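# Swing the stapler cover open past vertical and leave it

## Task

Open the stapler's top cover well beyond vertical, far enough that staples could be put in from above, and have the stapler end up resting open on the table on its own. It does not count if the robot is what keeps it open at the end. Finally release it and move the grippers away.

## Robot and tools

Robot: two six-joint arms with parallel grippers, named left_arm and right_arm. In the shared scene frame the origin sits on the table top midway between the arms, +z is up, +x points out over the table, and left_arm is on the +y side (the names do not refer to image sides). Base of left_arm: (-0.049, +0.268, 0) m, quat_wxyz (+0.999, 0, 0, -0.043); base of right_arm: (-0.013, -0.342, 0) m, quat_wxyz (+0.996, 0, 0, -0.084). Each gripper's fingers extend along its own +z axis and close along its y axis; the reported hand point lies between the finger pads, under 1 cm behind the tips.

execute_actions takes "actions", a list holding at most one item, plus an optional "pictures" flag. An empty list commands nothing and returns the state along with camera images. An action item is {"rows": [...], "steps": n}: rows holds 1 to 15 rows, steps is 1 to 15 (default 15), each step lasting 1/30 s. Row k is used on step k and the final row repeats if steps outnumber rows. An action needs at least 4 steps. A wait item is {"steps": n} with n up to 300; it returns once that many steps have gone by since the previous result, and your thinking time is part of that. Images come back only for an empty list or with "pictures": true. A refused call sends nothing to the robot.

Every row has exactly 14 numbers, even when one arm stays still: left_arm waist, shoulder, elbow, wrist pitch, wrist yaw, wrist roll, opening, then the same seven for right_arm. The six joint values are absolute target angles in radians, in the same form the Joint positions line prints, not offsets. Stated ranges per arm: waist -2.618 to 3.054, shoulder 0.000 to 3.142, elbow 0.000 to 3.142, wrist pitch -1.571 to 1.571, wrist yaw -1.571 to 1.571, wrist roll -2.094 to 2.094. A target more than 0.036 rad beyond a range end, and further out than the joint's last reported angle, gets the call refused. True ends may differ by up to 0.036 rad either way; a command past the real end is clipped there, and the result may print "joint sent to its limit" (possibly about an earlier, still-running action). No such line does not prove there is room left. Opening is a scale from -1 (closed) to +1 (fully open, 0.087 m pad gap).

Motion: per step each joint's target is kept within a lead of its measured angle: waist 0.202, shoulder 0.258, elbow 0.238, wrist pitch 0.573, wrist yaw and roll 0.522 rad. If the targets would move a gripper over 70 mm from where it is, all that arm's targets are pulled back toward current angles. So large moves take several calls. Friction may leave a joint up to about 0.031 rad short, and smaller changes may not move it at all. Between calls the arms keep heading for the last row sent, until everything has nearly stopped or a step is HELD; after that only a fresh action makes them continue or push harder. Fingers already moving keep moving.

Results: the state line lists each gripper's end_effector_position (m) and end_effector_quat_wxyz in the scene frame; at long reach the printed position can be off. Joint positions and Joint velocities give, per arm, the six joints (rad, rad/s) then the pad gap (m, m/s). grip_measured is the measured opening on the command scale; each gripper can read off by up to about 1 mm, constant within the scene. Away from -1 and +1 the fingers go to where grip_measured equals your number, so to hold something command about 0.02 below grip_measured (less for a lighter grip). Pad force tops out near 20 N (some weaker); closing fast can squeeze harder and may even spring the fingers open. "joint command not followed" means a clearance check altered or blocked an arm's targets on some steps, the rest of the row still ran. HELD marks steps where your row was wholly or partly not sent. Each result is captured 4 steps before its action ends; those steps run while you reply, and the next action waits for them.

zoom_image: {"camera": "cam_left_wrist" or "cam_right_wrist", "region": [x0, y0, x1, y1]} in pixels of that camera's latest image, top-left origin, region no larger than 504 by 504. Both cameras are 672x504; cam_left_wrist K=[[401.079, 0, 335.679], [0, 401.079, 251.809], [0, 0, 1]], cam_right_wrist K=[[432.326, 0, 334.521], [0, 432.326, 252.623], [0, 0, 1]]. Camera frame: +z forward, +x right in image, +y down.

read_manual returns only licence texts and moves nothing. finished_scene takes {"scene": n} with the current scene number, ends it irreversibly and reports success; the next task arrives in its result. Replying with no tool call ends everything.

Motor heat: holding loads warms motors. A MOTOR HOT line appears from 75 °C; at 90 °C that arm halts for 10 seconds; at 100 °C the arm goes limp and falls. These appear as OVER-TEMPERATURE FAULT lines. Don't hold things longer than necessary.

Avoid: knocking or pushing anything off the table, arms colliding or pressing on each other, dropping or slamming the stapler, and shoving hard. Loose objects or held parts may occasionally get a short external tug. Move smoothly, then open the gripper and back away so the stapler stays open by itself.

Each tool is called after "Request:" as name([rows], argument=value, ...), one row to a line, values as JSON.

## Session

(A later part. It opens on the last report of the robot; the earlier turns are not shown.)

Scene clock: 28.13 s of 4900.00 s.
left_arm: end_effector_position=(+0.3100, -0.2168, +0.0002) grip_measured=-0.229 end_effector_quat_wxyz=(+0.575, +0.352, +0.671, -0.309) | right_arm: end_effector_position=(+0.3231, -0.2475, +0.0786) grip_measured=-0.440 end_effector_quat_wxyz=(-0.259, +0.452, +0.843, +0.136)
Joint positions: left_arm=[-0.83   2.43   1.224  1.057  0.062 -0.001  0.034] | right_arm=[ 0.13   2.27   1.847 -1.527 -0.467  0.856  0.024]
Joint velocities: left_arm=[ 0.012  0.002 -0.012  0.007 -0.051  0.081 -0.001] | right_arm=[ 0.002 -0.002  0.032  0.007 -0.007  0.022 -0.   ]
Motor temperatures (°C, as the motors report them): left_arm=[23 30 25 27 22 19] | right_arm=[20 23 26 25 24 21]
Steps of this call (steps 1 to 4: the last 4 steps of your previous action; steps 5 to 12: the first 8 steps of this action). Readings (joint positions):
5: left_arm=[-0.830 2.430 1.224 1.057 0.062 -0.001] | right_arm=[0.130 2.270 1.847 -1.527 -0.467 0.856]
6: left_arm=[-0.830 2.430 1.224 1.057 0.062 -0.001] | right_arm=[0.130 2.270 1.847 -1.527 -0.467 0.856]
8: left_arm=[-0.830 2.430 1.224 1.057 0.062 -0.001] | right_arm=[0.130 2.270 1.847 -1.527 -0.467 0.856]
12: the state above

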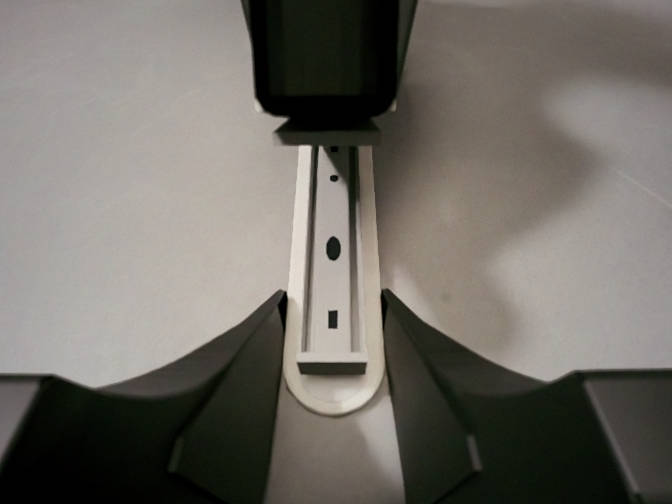

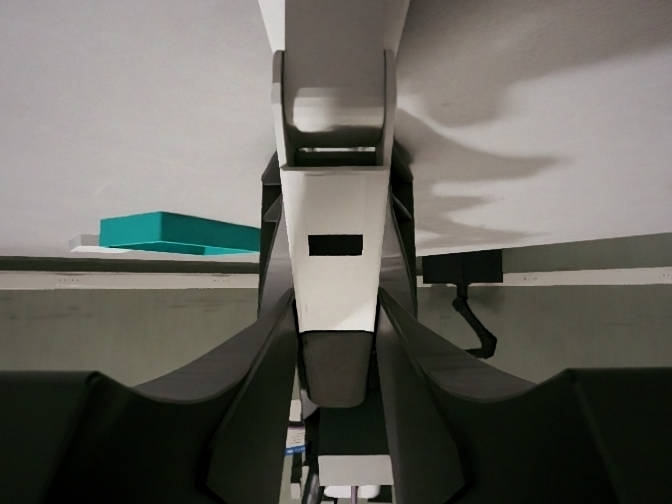

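Request:
execute_actions([
  {"rows":[[-0.83,2.44,1.21,1.045,0.07,0,-0.255,0.13,2.265,1.86,-1.53,-0.467,0.856,-0.3],[-0.83,2.44,1.21,1.045,0.07,0,-0.255,0.13,2.25,1.86,-1.53,-0.467,0.856,-0.15],[-0.83,2.44,1.21,1.045,0.07,0,-0.255,0.13,2.23,1.86,-1.53,-0.467,0.856,-0.05],[-0.83,2.44,1.21,1.045,0.07,0,-0.255,0.13,2.205,1.86,-1.53,-0.467,0.856,-0.05],[-0.83,2.44,1.21,1.045,0.07,0,-0.255,0.13,2.175,1.86,-1.53,-0.467,0.856,-0.05],[-0.83,2.44,1.21,1.045,0.07,0,-0.255,0.13,2.14,1.86,-1.53,-0.467,0.856,-0.05],[-0.83,2.44,1.21,1.045,0.07,0,-0.255,0.13,2.10,1.86,-1.53,-0.467,0.856,-0.05],[-0.83,2.44,1.21,1.045,0.07,0,-0.255,0.13,2.055,1.855,-1.53,-0.467,0.856,-0.05],[-0.83,2.44,1.21,1.045,0.07,0,-0.255,0.13,2.0,1.84,-1.52,-0.467,0.85,-0.05],[-0.83,2.44,1.21,1.045,0.07,0,-0.255,0.135,1.94,1.80,-1.49,-0.46,0.82,-0.05],[-0.83,2.44,1.21,1.045,0.07,0,-0.255,0.14,1.875,1.74,-1.45,-0.445,0.78,-0.05],[-0.83,2.44,1.21,1.045,0.07,0,-0.255,0.148,1.81,1.67,-1.40,-0.43,0.735,-0.1],[-0.83,2.44,1.21,1.045,0.07,0,-0.255,0.156,1.745,1.60,-1.35,-0.415,0.69,-0.2],[-0.83,2.44,1.21,1.045,0.07,0,-0.255,0.164,1.68,1.53,-1.30,-0.40,0.645,-0.3],[-0.83,2.44,1.21,1.045,0.07,0,-0.255,0.172,1.615,1.46,-1.25,-0.385,0.60,-0.4]],"steps":15},
])

Request:
execute_actions([
  {"rows":[[-0.83,2.44,1.21,1.045,0.07,0,-0.255,0.18,1.55,1.39,-1.195,-0.37,0.55,-0.5],[-0.83,2.44,1.21,1.045,0.07,0,-0.255,0.188,1.485,1.32,-1.14,-0.355,0.50,-0.6],[-0.83,2.44,1.21,1.045,0.07,0,-0.255,0.196,1.42,1.25,-1.08,-0.34,0.45,-0.7],[-0.83,2.44,1.21,1.045,0.07,0,-0.255,0.204,1.355,1.18,-1.02,-0.325,0.40,-0.8],[-0.83,2.44,1.21,1.045,0.07,0,-0.255,0.212,1.29,1.11,-0.955,-0.31,0.35,-0.9],[-0.83,2.44,1.21,1.045,0.07,0,-0.255,0.22,1.23,1.04,-0.88,-0.30,0.30,-0.97],[-0.83,2.44,1.21,1.045,0.07,0,-0.255,0.228,1.19,0.97,-0.79,-0.29,0.26,-0.97],[-0.83,2.44,1.21,1.045,0.07,0,-0.255,0.236,1.16,0.90,-0.69,-0.28,0.22,-0.97],[-0.83,2.44,1.21,1.045,0.07,0,-0.255,0.244,1.135,0.83,-0.59,-0.27,0.19,-0.97],[-0.83,2.44,1.21,1.045,0.07,0,-0.255,0.252,1.11,0.76,-0.49,-0.26,0.16,-0.97],[-0.83,2.44,1.21,1.045,0.07,0,-0.255,0.26,1.09,0.69,-0.39,-0.25,0.13,-0.97],[-0.83,2.44,1.21,1.045,0.07,0,-0.255,0.267,1.07,0.62,-0.29,-0.24,0.10,-0.97],[-0.83,2.44,1.21,1.045,0.07,0,-0.255,0.274,1.05,0.55,-0.19,-0.23,0.08,-0.97],[-0.83,2.44,1.21,1.045,0.07,0,-0.255,0.281,1.03,0.48,-0.09,-0.22,0.06,-0.97],[-0.83,2.44,1.21,1.045,0.07,0,-0.255,0.288,1.01,0.41,0.01,-0.21,0.04,-0.97]],"steps":15},
])

Request:
execute_actions([
  {"rows":[[-0.83,2.44,1.21,1.045,0.07,0,-0.255,0.295,0.99,0.345,0.10,-0.20,0.02,-0.97],[-0.83,2.44,1.21,1.045,0.07,0,-0.255,0.30,0.97,0.29,0.18,-0.195,0.01,-0.97],[-0.83,2.44,1.21,1.045,0.07,0,-0.255,0.305,0.955,0.245,0.245,-0.19,0,-0.97],[-0.83,2.44,1.21,1.045,0.07,0,-0.255,0.31,0.945,0.21,0.295,-0.19,0,-0.97],[-0.83,2.44,1.21,1.045,0.07,0,-0.255,0.31,0.94,0.19,0.325,-0.19,0,-0.97],[-0.83,2.44,1.21,1.045,0.07,0,-0.255,0.31,0.94,0.18,0.342,-0.19,0,-0.97]],"steps":15},
])

Request:
execute_actions([
  {"steps":8},
], pictures=true)

Scene clock: 30.77 s of 4900.00 s.
left_arm: end_effector_position=(+0.3100, -0.2168, +0.0002) grip_measured=-0.229 end_effector_quat_wxyz=(+0.575, +0.352, +0.671, -0.309) | right_arm: end_effector_position=(+0.3215, -0.2480, +0.1527) grip_measured=-0.050 end_effector_quat_wxyz=(-0.143, +0.426, +0.873, +0.189)
Joint positions: left_arm=[-0.83   2.43   1.224  1.057  0.062 -0.001  0.034] | right_arm=[ 0.13   2.01   1.818 -1.499 -0.466  0.84   0.042]
Joint velocities: left_arm=[-0.017  0.007  0.037 -0.007  0.037  0.022  0.   ] | right_arm=[-0.007 -1.961 -0.852  0.52   0.066 -0.315  0.   ]
Motor temperatures (°C, as the motors report them): left_arm=[23 31 25 28 22 19] | right_arm=[20 24 27 24 24 21]
Steps of this call (steps 1 to 4: the last 4 steps of your previous action; steps 5 to 15: the robot went on to your last target; steps 16 to 68: nothing new was sent; steps 69 to 79: the first 11 steps of this action). Readings (joint positions):
69: left_arm=[-0.830 2.430 1.224 1.057 0.062 -0.001] | right_arm=[0.130 2.270 1.847 -1.527 -0.467 0.856]
70: left_arm=[-0.830 2.430 1.224 1.057 0.062 -0.001] | right_arm=[0.130 2.270 1.847 -1.527 -0.467 0.856]
72: left_arm=[-0.830 2.430 1.224 1.057 0.062 -0.001] | right_arm=[0.130 2.262 1.847 -1.527 -0.467 0.856]
76: left_arm=[-0.830 2.430 1.224 1.057 0.062 -0.001] | right_arm=[0.130 2.168 1.847 -1.526 -0.467 0.856]
79: the state above

Scene clock: 31.27 s of 4900.00 s.
left_arm: end_effector_position=(+0.3100, -0.2168, +0.0002) grip_measured=-0.229 end_effector_quat_wxyz=(+0.575, +0.352, +0.671, -0.309) | right_arm: end_effector_position=(+0.2209, -0.2613, +0.1106) grip_measured=-0.970 end_effector_quat_wxyz=(+0.217, +0.069, +0.955, +0.190)
Joint positions: left_arm=[-0.83   2.43   1.224  1.057  0.062 -0.001  0.034] | right_arm=[ 0.236  1.128  0.832 -0.769 -0.307  0.292  0.001]
Joint velocities: left_arm=[ 0.002  0.002 -0.012 -0.037 -0.051  0.051  0.   ] | right_arm=[ 0.217 -0.652 -2.029  2.747  0.432 -1.062 -0.001]
Motor temperatures (°C, as the motors report them): left_arm=[23 31 25 28 22 19] | right_arm=[20 24 27 24 24 21]
Steps of this call (steps 1 to 4: the last 4 steps of your previous action; steps 5 to 15: the first 11 steps of this action). Readings (joint positions):
5: left_arm=[-0.830 2.430 1.224 1.057 0.062 -0.001] | right_arm=[0.152 1.643 1.543 -1.356 -0.428 0.706]
6: left_arm=[-0.830 2.430 1.224 1.057 0.062 -0.001] | right_arm=[0.162 1.578 1.472 -1.318 -0.417 0.669]
8: left_arm=[-0.830 2.430 1.224 1.057 0.062 -0.001] | right_arm=[0.181 1.457 1.326 -1.232 -0.392 0.586]
12: left_arm=[-0.830 2.430 1.224 1.057 0.062 -0.001] | right_arm=[0.213 1.231 1.036 -1.010 -0.341 0.410]
15: the state above

Scene clock: 31.77 s of 4900.00 s.
left_arm: end_effector_position=(+0.3100, -0.2168, +0.0002) grip_measured=-0.229 end_effector_quat_wxyz=(+0.575, +0.352, +0.671, -0.309) | right_arm: end_effector_position=(+0.2556, -0.2700, +0.0406) grip_measured=-0.970 end_effector_quat_wxyz=(+0.484, -0.097, +0.861, +0.125)
Joint positions: left_arm=[-0.83   2.43   1.224  1.057  0.062 -0.001  0.034] | right_arm=[ 0.298  0.958  0.188  0.234 -0.204  0.021  0.001]
Joint velocities: left_arm=[-0.007  0.007 -0.007 -0.037 -0.051 -0.037 -0.   ] | right_arm=[ 0.007 -0.056 -0.002  0.769  0.11  -0.11   0.001]
Motor temperatures (°C, as the motors report them): left_arm=[23 31 25 28 22 19] | right_arm=[20 24 27 25 24 21]
Steps of this call (steps 1 to 4: the last 4 steps of your previous action; steps 5 to 15: the first 11 steps of this action). Readings (joint positions):
5: left_arm=[-0.830 2.430 1.224 1.057 0.062 -0.001] | right_arm=[0.272 1.042 0.474 -0.307 -0.253 0.138]
6: left_arm=[-0.830 2.430 1.224 1.057 0.062 -0.001] | right_arm=[0.279 1.023 0.405 -0.219 -0.243 0.114]
8: left_arm=[-0.830 2.430 1.224 1.057 0.062 -0.001] | right_arm=[0.290 0.989 0.290 -0.063 -0.227 0.075]
12: left_arm=[-0.830 2.430 1.224 1.057 0.062 -0.001] | right_arm=[0.298 0.962 0.189 0.142 -0.210 0.034]
15: the state above

Scene clock: 32.03 s of 4900.00 s.
left_arm: end_effector_position=(+0.3100, -0.2168, +0.0002) grip_measured=-0.229 end_effector_quat_wxyz=(+0.575, +0.352, +0.671, -0.309) | right_arm: end_effector_position=(+0.2686, -0.2697, +0.0571) grip_measured=-0.970 end_effector_quat_wxyz=(+0.521, -0.104, +0.839, +0.121)
Joint positions: left_arm=[-0.83   2.43   1.224  1.057  0.062 -0.001  0.034] | right_arm=[ 0.298  0.955  0.188  0.316 -0.199  0.009  0.001]
Joint velocities: left_arm=[-0.012 -0.012 -0.012 -0.037 -0.037  0.022 -0.   ] | right_arm=[-0.007 -0.012  0.002  0.095  0.007  0.007 -0.   ]
Motor temperatures (°C, as the motors report them): left_arm=[23 31 25 28 22 19] | right_arm=[20 24 27 25 24 21]
Kept back: nothing.
Steps of this call (steps 1 to 4: the last 4 steps of your previous action; steps 5 to 8: the robot went on to your last target). Readings (joint positions):
1: left_arm=[-0.830 2.430 1.224 1.057 0.062 -0.001] | right_arm=[0.298 0.956 0.188 0.255 -0.203 0.018]
2: left_arm=[-0.830 2.430 1.224 1.057 0.062 -0.001] | right_arm=[0.298 0.955 0.188 0.272 -0.202 0.015]
4: left_arm=[-0.830 2.430 1.224 1.057 0.062 -0.001] | right_arm=[0.298 0.955 0.188 0.295 -0.201 0.012]
8: the state above

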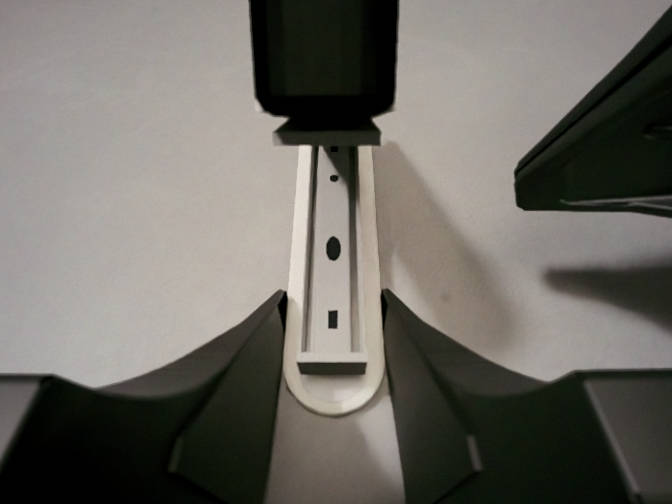

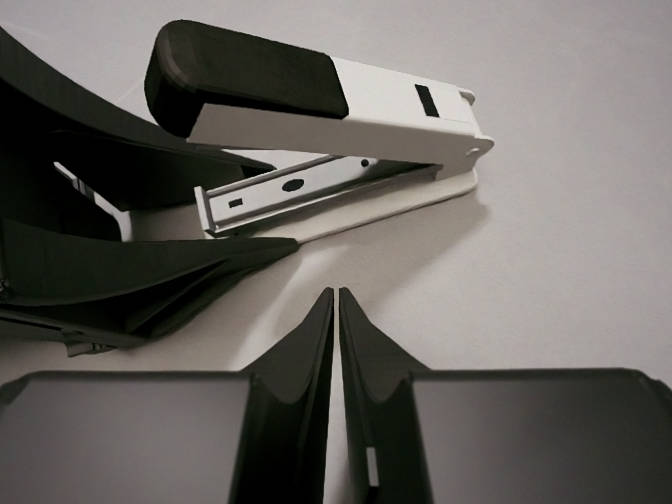

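Request:
execute_actions([
  {"rows":[[-0.83,2.44,1.21,1.045,0.07,0,-0.255,0.315,0.98,0.21,0.355,-0.2,0,-0.97],[-0.83,2.44,1.21,1.045,0.07,0,-0.255,0.321,1.01,0.222,0.372,-0.2,0,-0.97],[-0.83,2.44,1.21,1.045,0.07,0,-0.255,0.328,1.042,0.235,0.39,-0.2,0,-0.97],[-0.83,2.44,1.21,1.045,0.07,0,-0.255,0.335,1.075,0.248,0.41,-0.2,0,-0.97],[-0.83,2.44,1.21,1.045,0.07,0,-0.255,0.342,1.108,0.261,0.43,-0.2,0,-0.97],[-0.83,2.44,1.21,1.045,0.07,0,-0.255,0.349,1.141,0.274,0.45,-0.2,0,-0.97],[-0.83,2.44,1.21,1.045,0.07,0,-0.255,0.356,1.174,0.287,0.47,-0.2,0,-0.97],[-0.83,2.44,1.21,1.045,0.07,0,-0.255,0.363,1.207,0.30,0.49,-0.2,0,-0.97],[-0.83,2.44,1.21,1.045,0.07,0,-0.255,0.37,1.238,0.313,0.505,-0.2,0,-0.97],[-0.83,2.44,1.21,1.045,0.07,0,-0.255,0.376,1.265,0.325,0.52,-0.2,0,-0.97],[-0.83,2.44,1.21,1.045,0.07,0,-0.255,0.38,1.285,0.335,0.53,-0.2,0,-0.97]],"steps":15},
])

Request:
execute_actions([
  {"steps":10},
], pictures=true)

Scene clock: 32.73 s of 4900.00 s.
left_arm: end_effector_position=(+0.3100, -0.2168, +0.0002) grip_measured=-0.229 end_effector_quat_wxyz=(+0.575, +0.352, +0.671, -0.309) | right_arm: end_effector_position=(+0.3011, -0.2455, +0.0536) grip_measured=-0.970 end_effector_quat_wxyz=(+0.509, -0.130, +0.840, +0.135)
Joint positions: left_arm=[-0.83   2.43   1.224  1.057  0.062 -0.001  0.034] | right_arm=[ 0.36   1.228  0.302  0.455 -0.199  0.006  0.001]
Joint velocities: left_arm=[-0.022 -0.002 -0.007 -0.007 -0.022  0.022  0.001] | right_arm=[0.168 0.794 0.33  0.418 0.037 0.007 0.   ]
Motor temperatures (°C, as the motors report them): left_arm=[23 31 25 28 22 19] | right_arm=[20 24 27 25 24 21]
Steps of this call (steps 1 to 10: the robot went on to your last target; steps 11 to 21: the first 11 steps of this action). Readings (joint positions):
11: left_arm=[-0.830 2.430 1.224 1.057 0.062 -0.001] | right_arm=[0.299 0.955 0.188 0.328 -0.199 0.006]
12: left_arm=[-0.830 2.430 1.224 1.057 0.062 -0.001] | right_arm=[0.302 0.961 0.190 0.332 -0.199 0.006]
14: left_arm=[-0.830 2.430 1.224 1.057 0.062 -0.001] | right_arm=[0.312 1.004 0.209 0.350 -0.199 0.006]
18: left_arm=[-0.830 2.430 1.224 1.057 0.062 -0.001] | right_arm=[0.339 1.135 0.263 0.408 -0.199 0.006]
21: the state above

Scene clock: 33.07 s of 4900.00 s.
left_arm: end_effector_position=(+0.3100, -0.2168, +0.0002) grip_measured=-0.229 end_effector_quat_wxyz=(+0.575, +0.352, +0.671, -0.309) | right_arm: end_effector_position=(+0.3096, -0.2409, +0.0564) grip_measured=-0.970 end_effector_quat_wxyz=(+0.517, -0.134, +0.834, +0.138)
Joint positions: left_arm=[-0.83   2.43   1.224  1.057  0.062 -0.001  0.034] | right_arm=[ 0.368  1.27   0.319  0.5   -0.199  0.006  0.001]
Joint velocities: left_arm=[-0.007 -0.022 -0.012  0.051  0.081 -0.022  0.   ] | right_arm=[ 0.007  0.012  0.022 -0.037 -0.022  0.051 -0.001]
Motor temperatures (°C, as the motors report them): left_arm=[23 31 25 28 22 19] | right_arm=[20 24 27 25 24 21]
Kept back: nothing.
Steps of this call (steps 1 to 4: the last 4 steps of your previous action; steps 5 to 10: the robot went on to your last target). Readings (joint positions):
1: left_arm=[-0.830 2.430 1.224 1.057 0.062 -0.001] | right_arm=[0.364 1.250 0.311 0.467 -0.199 0.006]
2: left_arm=[-0.830 2.430 1.224 1.057 0.062 -0.001] | right_arm=[0.367 1.263 0.317 0.476 -0.199 0.006]
4: left_arm=[-0.830 2.430 1.224 1.057 0.062 -0.001] | right_arm=[0.368 1.270 0.319 0.490 -0.199 0.006]
8: left_arm=[-0.830 2.430 1.224 1.057 0.062 -0.001] | right_arm=[0.368 1.270 0.319 0.500 -0.199 0.006]
10: the state above

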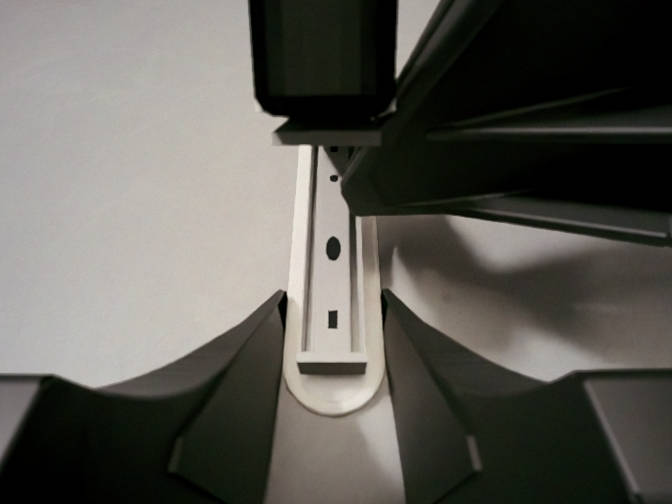

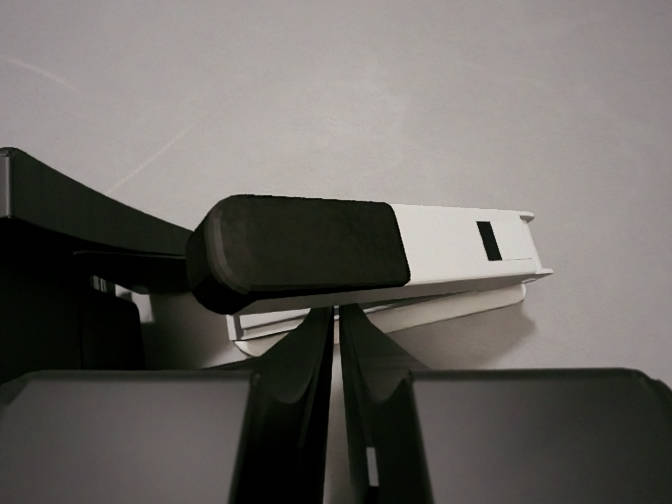

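Request:
execute_actions([
  {"rows":[[-0.83,2.45,1.2,1.04,0.07,0,-0.255,0.355,1.275,0.342,0.48,-0.2,0,-0.97],[-0.83,2.45,1.2,1.04,0.07,0,-0.255,0.348,1.275,0.352,0.47,-0.2,0,-0.97],[-0.83,2.45,1.2,1.04,0.07,0,-0.255,0.341,1.275,0.362,0.46,-0.2,0,-0.97],[-0.83,2.45,1.2,1.04,0.07,0,-0.255,0.333,1.275,0.372,0.45,-0.2,0,-0.97],[-0.83,2.45,1.2,1.04,0.07,0,-0.255,0.325,1.275,0.382,0.44,-0.2,0,-0.97],[-0.83,2.45,1.2,1.04,0.07,0,-0.255,0.317,1.275,0.392,0.43,-0.2,0,-0.97],[-0.83,2.45,1.2,1.04,0.07,0,-0.255,0.309,1.275,0.402,0.42,-0.2,0,-0.97],[-0.83,2.45,1.2,1.04,0.07,0,-0.255,0.301,1.275,0.41,0.412,-0.2,0,-0.97],[-0.83,2.45,1.2,1.04,0.07,0,-0.255,0.293,1.275,0.418,0.405,-0.2,0,-0.97],[-0.83,2.45,1.2,1.04,0.07,0,-0.255,0.285,1.275,0.425,0.398,-0.2,0,-0.97],[-0.83,2.45,1.2,1.04,0.07,0,-0.255,0.277,1.275,0.433,0.39,-0.2,0,-0.97],[-0.83,2.45,1.2,1.04,0.07,0,-0.255,0.269,1.275,0.44,0.383,-0.2,0,-0.97],[-0.83,2.45,1.2,1.04,0.07,0,-0.255,0.261,1.275,0.448,0.376,-0.2,0,-0.97],[-0.83,2.45,1.2,1.04,0.07,0,-0.255,0.253,1.275,0.455,0.369,-0.2,0,-0.97],[-0.83,2.45,1.2,1.04,0.07,0,-0.255,0.245,1.275,0.462,0.362,-0.2,0,-0.97]],"steps":15},
])

Request:
execute_actions([
  {"steps":10},
], pictures=true)

Scene clock: 34.27 s of 4900.00 s.
left_arm: end_effector_position=(+0.3108, -0.2166, +0.0013) grip_measured=-0.229 end_effector_quat_wxyz=(+0.575, +0.347, +0.672, -0.312) | right_arm: end_effector_position=(+0.3230, -0.2537, +0.0690) grip_measured=-0.970 end_effector_quat_wxyz=(+0.514, -0.117, +0.839, +0.135)
Joint positions: left_arm=[-0.828  2.43   1.224  1.061  0.06  -0.012  0.034] | right_arm=[ 0.31   1.27   0.393  0.413 -0.228  0.006  0.001]
Joint velocities: left_arm=[-0.007 -0.002  0.012 -0.037  0.022 -0.051 -0.   ] | right_arm=[-0.276 -0.017  0.256 -0.256 -0.066  0.007 -0.   ]
Motor temperatures (°C, as the motors report them): left_arm=[23 32 25 28 22 19] | right_arm=[20 24 27 26 24 21]
Steps of this call (steps 1 to 25: the robot went on to your last target; steps 26 to 36: the first 11 steps of this action). Readings (joint positions):
26: left_arm=[-0.830 2.430 1.224 1.057 0.062 -0.001] | right_arm=[0.368 1.270 0.319 0.499 -0.199 0.006]
27: left_arm=[-0.830 2.430 1.224 1.057 0.062 -0.001] | right_arm=[0.367 1.270 0.321 0.496 -0.199 0.006]
29: left_arm=[-0.830 2.430 1.224 1.057 0.062 -0.001] | right_arm=[0.360 1.270 0.333 0.479 -0.203 0.006]
33: left_arm=[-0.828 2.430 1.224 1.061 0.060 -0.008] | right_arm=[0.336 1.270 0.366 0.437 -0.225 0.006]
36: the state above

Scene clock: 34.60 s of 4900.00 s.
left_arm: end_effector_position=(+0.3111, -0.2162, +0.0007) grip_measured=-0.229 end_effector_quat_wxyz=(+0.575, +0.347, +0.673, -0.311) | right_arm: end_effector_position=(+0.3373, -0.2736, +0.0820) grip_measured=-0.970 end_effector_quat_wxyz=(+0.524, -0.091, +0.839, +0.115)
Joint positions: left_arm=[-0.828  2.43   1.224  1.059  0.058 -0.01   0.034] | right_arm=[ 0.256  1.27   0.443  0.377 -0.213  0.006  0.001]
Joint velocities: left_arm=[-0.007 -0.002 -0.002 -0.022  0.037  0.037 -0.   ] | right_arm=[-0.012  0.007 -0.017 -0.007 -0.051 -0.007  0.   ]
Motor temperatures (°C, as the motors report them): left_arm=[23 32 25 28 22 19] | right_arm=[20 24 27 26 24 21]
Kept back: nothing.
Steps of this call (steps 1 to 4: the last 4 steps of your previous action; steps 5 to 10: the robot went on to your last target). Readings (joint positions):
1: left_arm=[-0.828 2.430 1.224 1.061 0.060 -0.013] | right_arm=[0.300 1.270 0.402 0.407 -0.228 0.006]
2: left_arm=[-0.828 2.430 1.224 1.061 0.059 -0.014] | right_arm=[0.291 1.270 0.411 0.401 -0.228 0.006]
4: left_arm=[-0.828 2.430 1.224 1.061 0.058 -0.014] | right_arm=[0.272 1.270 0.428 0.390 -0.224 0.006]
8: left_arm=[-0.828 2.430 1.224 1.059 0.058 -0.012] | right_arm=[0.256 1.270 0.443 0.379 -0.214 0.006]
10: the state above

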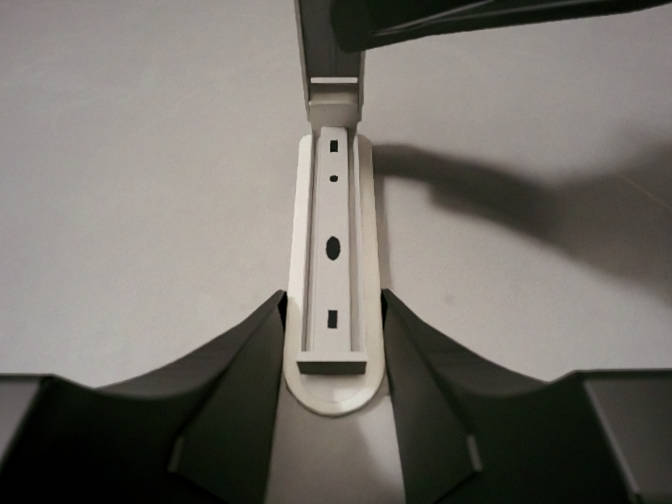

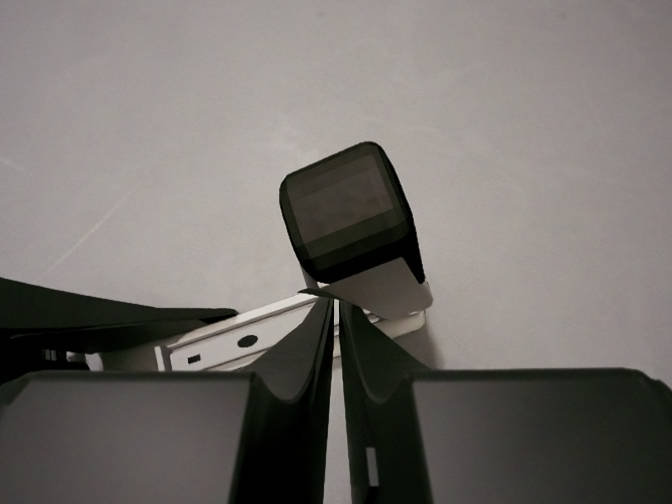

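Working, ~75°. Continue to W4.

Request:
execute_actions([
  {"rows":[[-0.83,2.45,1.2,1.04,0.07,0,-0.255,0.238,1.288,0.467,0.362,-0.2,0,-0.97],[-0.83,2.45,1.2,1.04,0.07,0,-0.255,0.23,1.293,0.473,0.362,-0.2,0,-0.97],[-0.83,2.45,1.2,1.04,0.07,0,-0.255,0.222,1.298,0.479,0.362,-0.2,0,-0.97],[-0.83,2.45,1.2,1.04,0.07,0,-0.255,0.214,1.303,0.485,0.362,-0.2,0,-0.97],[-0.83,2.45,1.2,1.04,0.07,0,-0.255,0.206,1.308,0.491,0.362,-0.2,0,-0.97],[-0.83,2.45,1.2,1.04,0.07,0,-0.255,0.198,1.313,0.497,0.362,-0.2,0,-0.97],[-0.83,2.45,1.2,1.04,0.07,0,-0.255,0.19,1.318,0.503,0.365,-0.2,0,-0.97],[-0.83,2.45,1.2,1.04,0.07,0,-0.255,0.182,1.324,0.508,0.37,-0.2,0,-0.97],[-0.83,2.45,1.2,1.04,0.07,0,-0.255,0.174,1.331,0.514,0.375,-0.2,0,-0.97],[-0.83,2.45,1.2,1.04,0.07,0,-0.255,0.166,1.339,0.519,0.38,-0.2,0,-0.97],[-0.83,2.45,1.2,1.04,0.07,0,-0.255,0.158,1.347,0.525,0.385,-0.2,0,-0.97],[-0.83,2.45,1.2,1.04,0.07,0,-0.255,0.15,1.355,0.53,0.39,-0.2,0,-0.97],[-0.83,2.45,1.2,1.04,0.07,0,-0.255,0.142,1.362,0.535,0.395,-0.2,0,-0.97],[-0.83,2.45,1.2,1.04,0.07,0,-0.255,0.135,1.369,0.54,0.398,-0.2,0,-0.97],[-0.83,2.45,1.2,1.04,0.07,0,-0.255,0.128,1.375,0.545,0.40,-0.2,0,-0.97]],"steps":15},
])

Request:
execute_actions([
  {"steps":10},
], pictures=true)

Scene clock: 36.20 s of 4900.00 s.
left_arm: end_effector_position=(+0.3112, -0.2161, +0.0006) grip_measured=-0.229 end_effector_quat_wxyz=(+0.575, +0.349, +0.672, -0.309) | right_arm: end_effector_position=(+0.3544, -0.2985, +0.0873) grip_measured=-0.970 end_effector_quat_wxyz=(+0.529, -0.061, +0.841, +0.096)
Joint positions: left_arm=[-0.828  2.43   1.224  1.059  0.058 -0.006  0.034] | right_arm=[ 0.185  1.317  0.497  0.372 -0.213  0.006  0.001]
Joint velocities: left_arm=[ 0.012 -0.002 -0.012 -0.007  0.007 -0.022  0.   ] | right_arm=[-0.198  0.198  0.168 -0.022 -0.022 -0.022 -0.001]
Motor temperatures (°C, as the motors report them): left_arm=[23 32 25 28 22 19] | right_arm=[20 24 27 26 24 21]
Steps of this call (steps 1 to 30: the robot went on to your last target; steps 31 to 37: nothing new was sent; steps 38 to 48: the first 11 steps of this action). Readings (joint positions):
38: left_arm=[-0.828 2.430 1.224 1.059 0.058 -0.009] | right_arm=[0.255 1.270 0.443 0.377 -0.213 0.006]
39: left_arm=[-0.828 2.430 1.224 1.059 0.058 -0.009] | right_arm=[0.253 1.270 0.445 0.376 -0.213 0.006]
41: left_arm=[-0.828 2.430 1.224 1.059 0.058 -0.008] | right_arm=[0.242 1.276 0.454 0.373 -0.213 0.006]
45: left_arm=[-0.828 2.430 1.224 1.059 0.058 -0.007] | right_arm=[0.209 1.298 0.479 0.372 -0.213 0.006]
48: the state above

Scene clock: 36.53 s of 4900.00 s.
left_arm: end_effector_position=(+0.3112, -0.2161, +0.0005) grip_measured=-0.229 end_effector_quat_wxyz=(+0.575, +0.349, +0.672, -0.309) | right_arm: end_effector_position=(+0.3652, -0.3160, +0.0875) grip_measured=-0.970 end_effector_quat_wxyz=(+0.531, -0.041, +0.843, +0.083)
Joint positions: left_arm=[-0.828  2.43   1.224  1.058  0.058 -0.004  0.034] | right_arm=[ 0.139  1.358  0.528  0.382 -0.211  0.006  0.001]
Joint velocities: left_arm=[-0.002  0.002  0.002 -0.066 -0.066 -0.007 -0.002] | right_arm=[-0.012  0.002  0.002  0.007  0.081  0.022 -0.   ]
Motor temperatures (°C, as the motors report them): left_arm=[23 32 25 28 22 19] | right_arm=[20 24 27 26 24 21]
Kept back: nothing.
Steps of this call (steps 1 to 4: the last 4 steps of your previous action; steps 5 to 10: the robot went on to your last target). Readings (joint positions):
1: left_arm=[-0.828 2.430 1.224 1.059 0.058 -0.005] | right_arm=[0.177 1.324 0.503 0.372 -0.213 0.006]
2: left_arm=[-0.828 2.430 1.224 1.059 0.058 -0.005] | right_arm=[0.169 1.332 0.509 0.372 -0.213 0.006]
4: left_arm=[-0.828 2.430 1.224 1.059 0.058 -0.005] | right_arm=[0.154 1.346 0.519 0.375 -0.213 0.006]
8: left_arm=[-0.828 2.430 1.224 1.059 0.058 -0.004] | right_arm=[0.139 1.358 0.528 0.380 -0.211 0.006]
10: the state above

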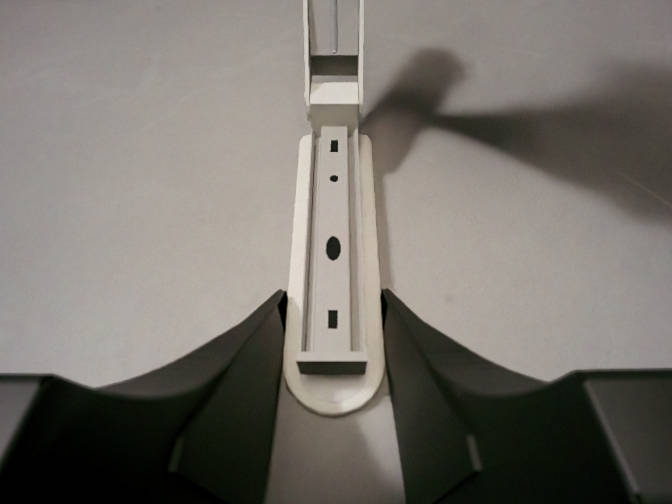

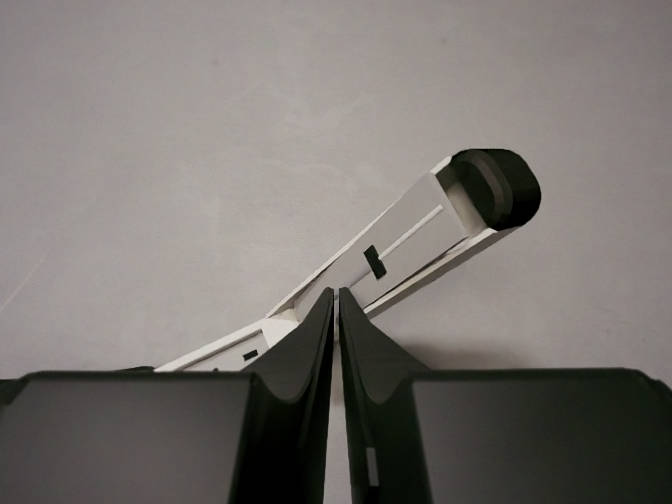

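Request:
execute_actions([
  {"rows":[[-0.828,2.43,1.22,1.055,0.06,0,-0.24,0.155,1.35,0.545,0.39,-0.2,0,-0.97],[-0.828,2.43,1.22,1.055,0.06,0,-0.232,0.165,1.335,0.545,0.39,-0.2,0,-0.97],[-0.828,2.43,1.22,1.055,0.06,0,-0.225,0.172,1.31,0.545,0.38,-0.2,0,-0.97],[-0.828,2.43,1.22,1.055,0.06,0,-0.21,0.176,1.28,0.545,0.36,-0.2,0,-0.97],[-0.828,2.43,1.22,1.055,0.06,0,-0.18,0.178,1.245,0.545,0.34,-0.2,0,-0.97],[-0.828,2.43,1.22,1.055,0.06,0,-0.12,0.18,1.21,0.545,0.31,-0.2,0,-0.97],[-0.828,2.43,1.22,1.055,0.06,0,-0.05,0.18,1.17,0.545,0.28,-0.2,0,-0.97],[-0.828,2.42,1.22,1.055,0.06,0,0.05,0.18,1.13,0.545,0.25,-0.2,0,-0.97],[-0.828,2.40,1.21,1.055,0.06,0,0.15,0.18,1.09,0.545,0.22,-0.2,0,-0.97],[-0.828,2.38,1.195,1.055,0.06,0,0.25,0.18,1.05,0.545,0.19,-0.2,0,-0.97],[-0.828,2.355,1.175,1.055,0.06,0,0.3,0.18,1.01,0.545,0.16,-0.2,0,-0.97],[-0.828,2.325,1.15,1.055,0.06,0,0.3,0.18,0.97,0.545,0.13,-0.2,0,-0.97],[-0.828,2.29,1.12,1.055,0.06,0,0.3,0.17,0.93,0.545,0.10,-0.2,0,-0.97],[-0.828,2.25,1.09,1.055,0.06,0,0.3,0.16,0.89,0.545,0.07,-0.2,0,-0.97],[-0.828,2.21,1.06,1.055,0.06,0,0.3,0.15,0.85,0.545,0.04,-0.2,0,-0.97]],"steps":15},
])

Request:
execute_actions([
  {"rows":[[-0.82,2.16,1.03,1.05,0.06,0,0.3,0.14,0.81,0.545,0.01,-0.2,0,-0.97],[-0.81,2.11,1.0,1.04,0.06,0,0.3,0.13,0.77,0.545,-0.02,-0.2,0,-0.97],[-0.80,2.06,0.97,1.03,0.06,0,0.3,0.12,0.73,0.545,-0.05,-0.2,0,-0.97],[-0.79,2.01,0.94,1.02,0.06,0,0.3,0.11,0.70,0.545,-0.08,-0.2,0,-0.97],[-0.78,1.96,0.91,1.0,0.06,0,0.3,0.10,0.67,0.545,-0.11,-0.2,0,-0.97],[-0.77,1.91,0.88,0.98,0.06,0,0.3,0.10,0.64,0.545,-0.14,-0.2,0,-0.97],[-0.76,1.86,0.85,0.96,0.06,0,0.3,0.10,0.62,0.545,-0.16,-0.2,0,-0.97],[-0.75,1.81,0.82,0.94,0.06,0,0.3,0.10,0.60,0.545,-0.18,-0.2,0,-0.97],[-0.75,1.76,0.79,0.92,0.06,0,0.3,0.10,0.60,0.545,-0.18,-0.2,0,-0.97],[-0.75,1.72,0.765,0.90,0.06,0,0.3,0.10,0.60,0.545,-0.18,-0.2,0,-0.97],[-0.75,1.69,0.745,0.89,0.06,0,0.3,0.10,0.60,0.545,-0.18,-0.2,0,-0.97],[-0.75,1.67,0.73,0.88,0.06,0,0.3,0.10,0.60,0.545,-0.18,-0.2,0,-0.97]],"steps":15},
])

Request:
execute_actions([
  {"steps":8},
], pictures=true)

Scene clock: 37.40 s of 4900.00 s.
left_arm: end_effector_position=(+0.3104, -0.2151, +0.0053) grip_measured=+0.267 end_effector_quat_wxyz=(+0.576, +0.349, +0.671, -0.309) | right_arm: end_effector_position=(+0.3485, -0.3054, +0.1589) grip_measured=-0.970 end_effector_quat_wxyz=(+0.596, -0.060, +0.796, +0.084)
Joint positions: left_arm=[-0.828  2.414  1.215  1.052  0.058 -0.004  0.055] | right_arm=[ 0.169  1.091  0.529  0.277 -0.207  0.006  0.001]
Joint velocities: left_arm=[-0.007 -0.393 -0.32  -0.139 -0.037 -0.007  0.057] | right_arm=[ 0.002 -1.204  0.027 -0.623 -0.007 -0.066  0.001]
Motor temperatures (°C, as the motors report them): left_arm=[23 32 25 28 22 19] | right_arm=[20 24 27 26 24 21]
Steps of this call (steps 1 to 15: the robot went on to your last target; steps 16 to 26: the first 11 steps of this action). Readings (joint positions):
16: left_arm=[-0.828 2.430 1.224 1.058 0.058 -0.004] | right_arm=[0.139 1.358 0.528 0.385 -0.210 0.006]
17: left_arm=[-0.828 2.430 1.224 1.058 0.058 -0.004] | right_arm=[0.141 1.358 0.528 0.385 -0.209 0.006]
19: left_arm=[-0.828 2.430 1.224 1.058 0.058 -0.004] | right_arm=[0.153 1.343 0.528 0.377 -0.207 0.006]
23: left_arm=[-0.828 2.430 1.224 1.058 0.058 -0.004] | right_arm=[0.169 1.218 0.528 0.331 -0.207 0.006]
26: the state above

Scene clock: 37.90 s of 4900.00 s.
left_arm: end_effector_position=(+0.2864, -0.1189, +0.1794) grip_measured=+0.300 end_effector_quat_wxyz=(+0.650, +0.299, +0.625, -0.312) | right_arm: end_effector_position=(+0.2765, -0.3221, +0.2230) grip_measured=-0.970 end_effector_quat_wxyz=(+0.643, -0.042, +0.762, +0.062)
Joint positions: left_arm=[-0.751  1.755  0.818  0.977  0.058 -0.004  0.057] | right_arm=[ 0.112  0.611  0.533 -0.092 -0.206  0.006  0.001]
Joint velocities: left_arm=[ 0.09  -1.228 -0.73  -0.359  0.037  0.022  0.001] | right_arm=[-0.007 -0.061  0.002 -0.447  0.081 -0.037 -0.   ]
Motor temperatures (°C, as the motors report them): left_arm=[23 33 25 28 22 19] | right_arm=[20 24 27 26 24 21]
Steps of this call (steps 1 to 4: the last 4 steps of your previous action; steps 5 to 15: the first 11 steps of this action). Readings (joint positions):
5: left_arm=[-0.828 2.262 1.097 1.043 0.058 -0.004] | right_arm=[0.164 0.889 0.533 0.155 -0.207 0.006]
6: left_arm=[-0.827 2.217 1.068 1.040 0.058 -0.004] | right_arm=[0.158 0.850 0.533 0.126 -0.207 0.006]
8: left_arm=[-0.820 2.117 1.010 1.033 0.059 -0.004] | right_arm=[0.138 0.772 0.533 0.070 -0.207 0.006]
12: left_arm=[-0.776 1.903 0.901 1.009 0.059 -0.004] | right_arm=[0.112 0.648 0.533 -0.039 -0.206 0.006]
15: the state above

Scene clock: 38.17 s of 4900.00 s.
left_arm: end_effector_position=(+0.2734, -0.1035, +0.1767) grip_measured=+0.300 end_effector_quat_wxyz=(+0.637, +0.304, +0.639, -0.307) | right_arm: end_effector_position=(+0.2712, -0.3218, +0.2097) grip_measured=-0.970 end_effector_quat_wxyz=(+0.621, -0.039, +0.780, +0.065)
Joint positions: left_arm=[-0.749  1.67   0.755  0.914  0.058 -0.004  0.057] | right_arm=[ 0.112  0.611  0.533 -0.15  -0.206  0.006  0.001]
Joint velocities: left_arm=[ 0.002  0.007 -0.046 -0.183 -0.007 -0.007  0.   ] | right_arm=[-0.007  0.002  0.012 -0.007 -0.066  0.022 -0.001]
Motor temperatures (°C, as the motors report them): left_arm=[23 32 25 28 22 19] | right_arm=[20 24 27 26 24 21]
Kept back: nothing.
Steps of this call (steps 1 to 4: the last 4 steps of your previous action; steps 5 to 8: the robot went on to your last target). Readings (joint positions):
1: left_arm=[-0.749 1.717 0.796 0.967 0.058 -0.004] | right_arm=[0.112 0.611 0.533 -0.104 -0.206 0.006]
2: left_arm=[-0.749 1.691 0.779 0.961 0.058 -0.004] | right_arm=[0.112 0.611 0.533 -0.116 -0.206 0.006]
4: left_arm=[-0.749 1.670 0.767 0.950 0.058 -0.004] | right_arm=[0.112 0.611 0.533 -0.133 -0.206 0.006]
8: the state above

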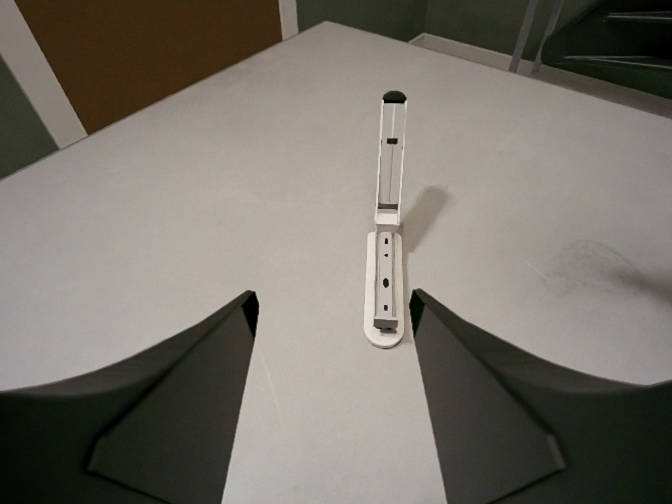

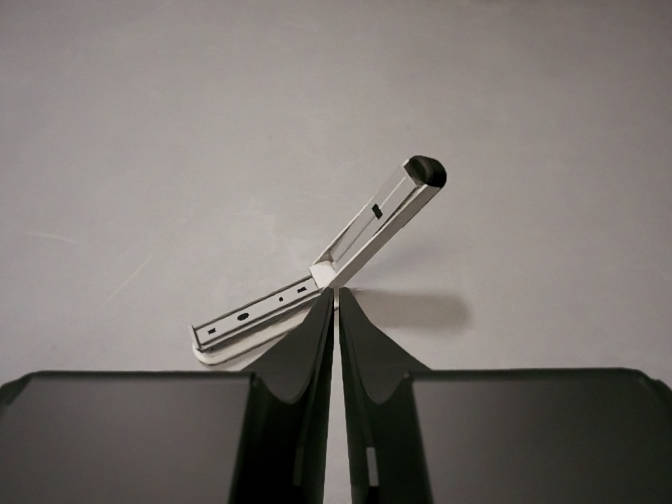

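Request:
finished_scene(scene=1)

The scene is finished: the task was done.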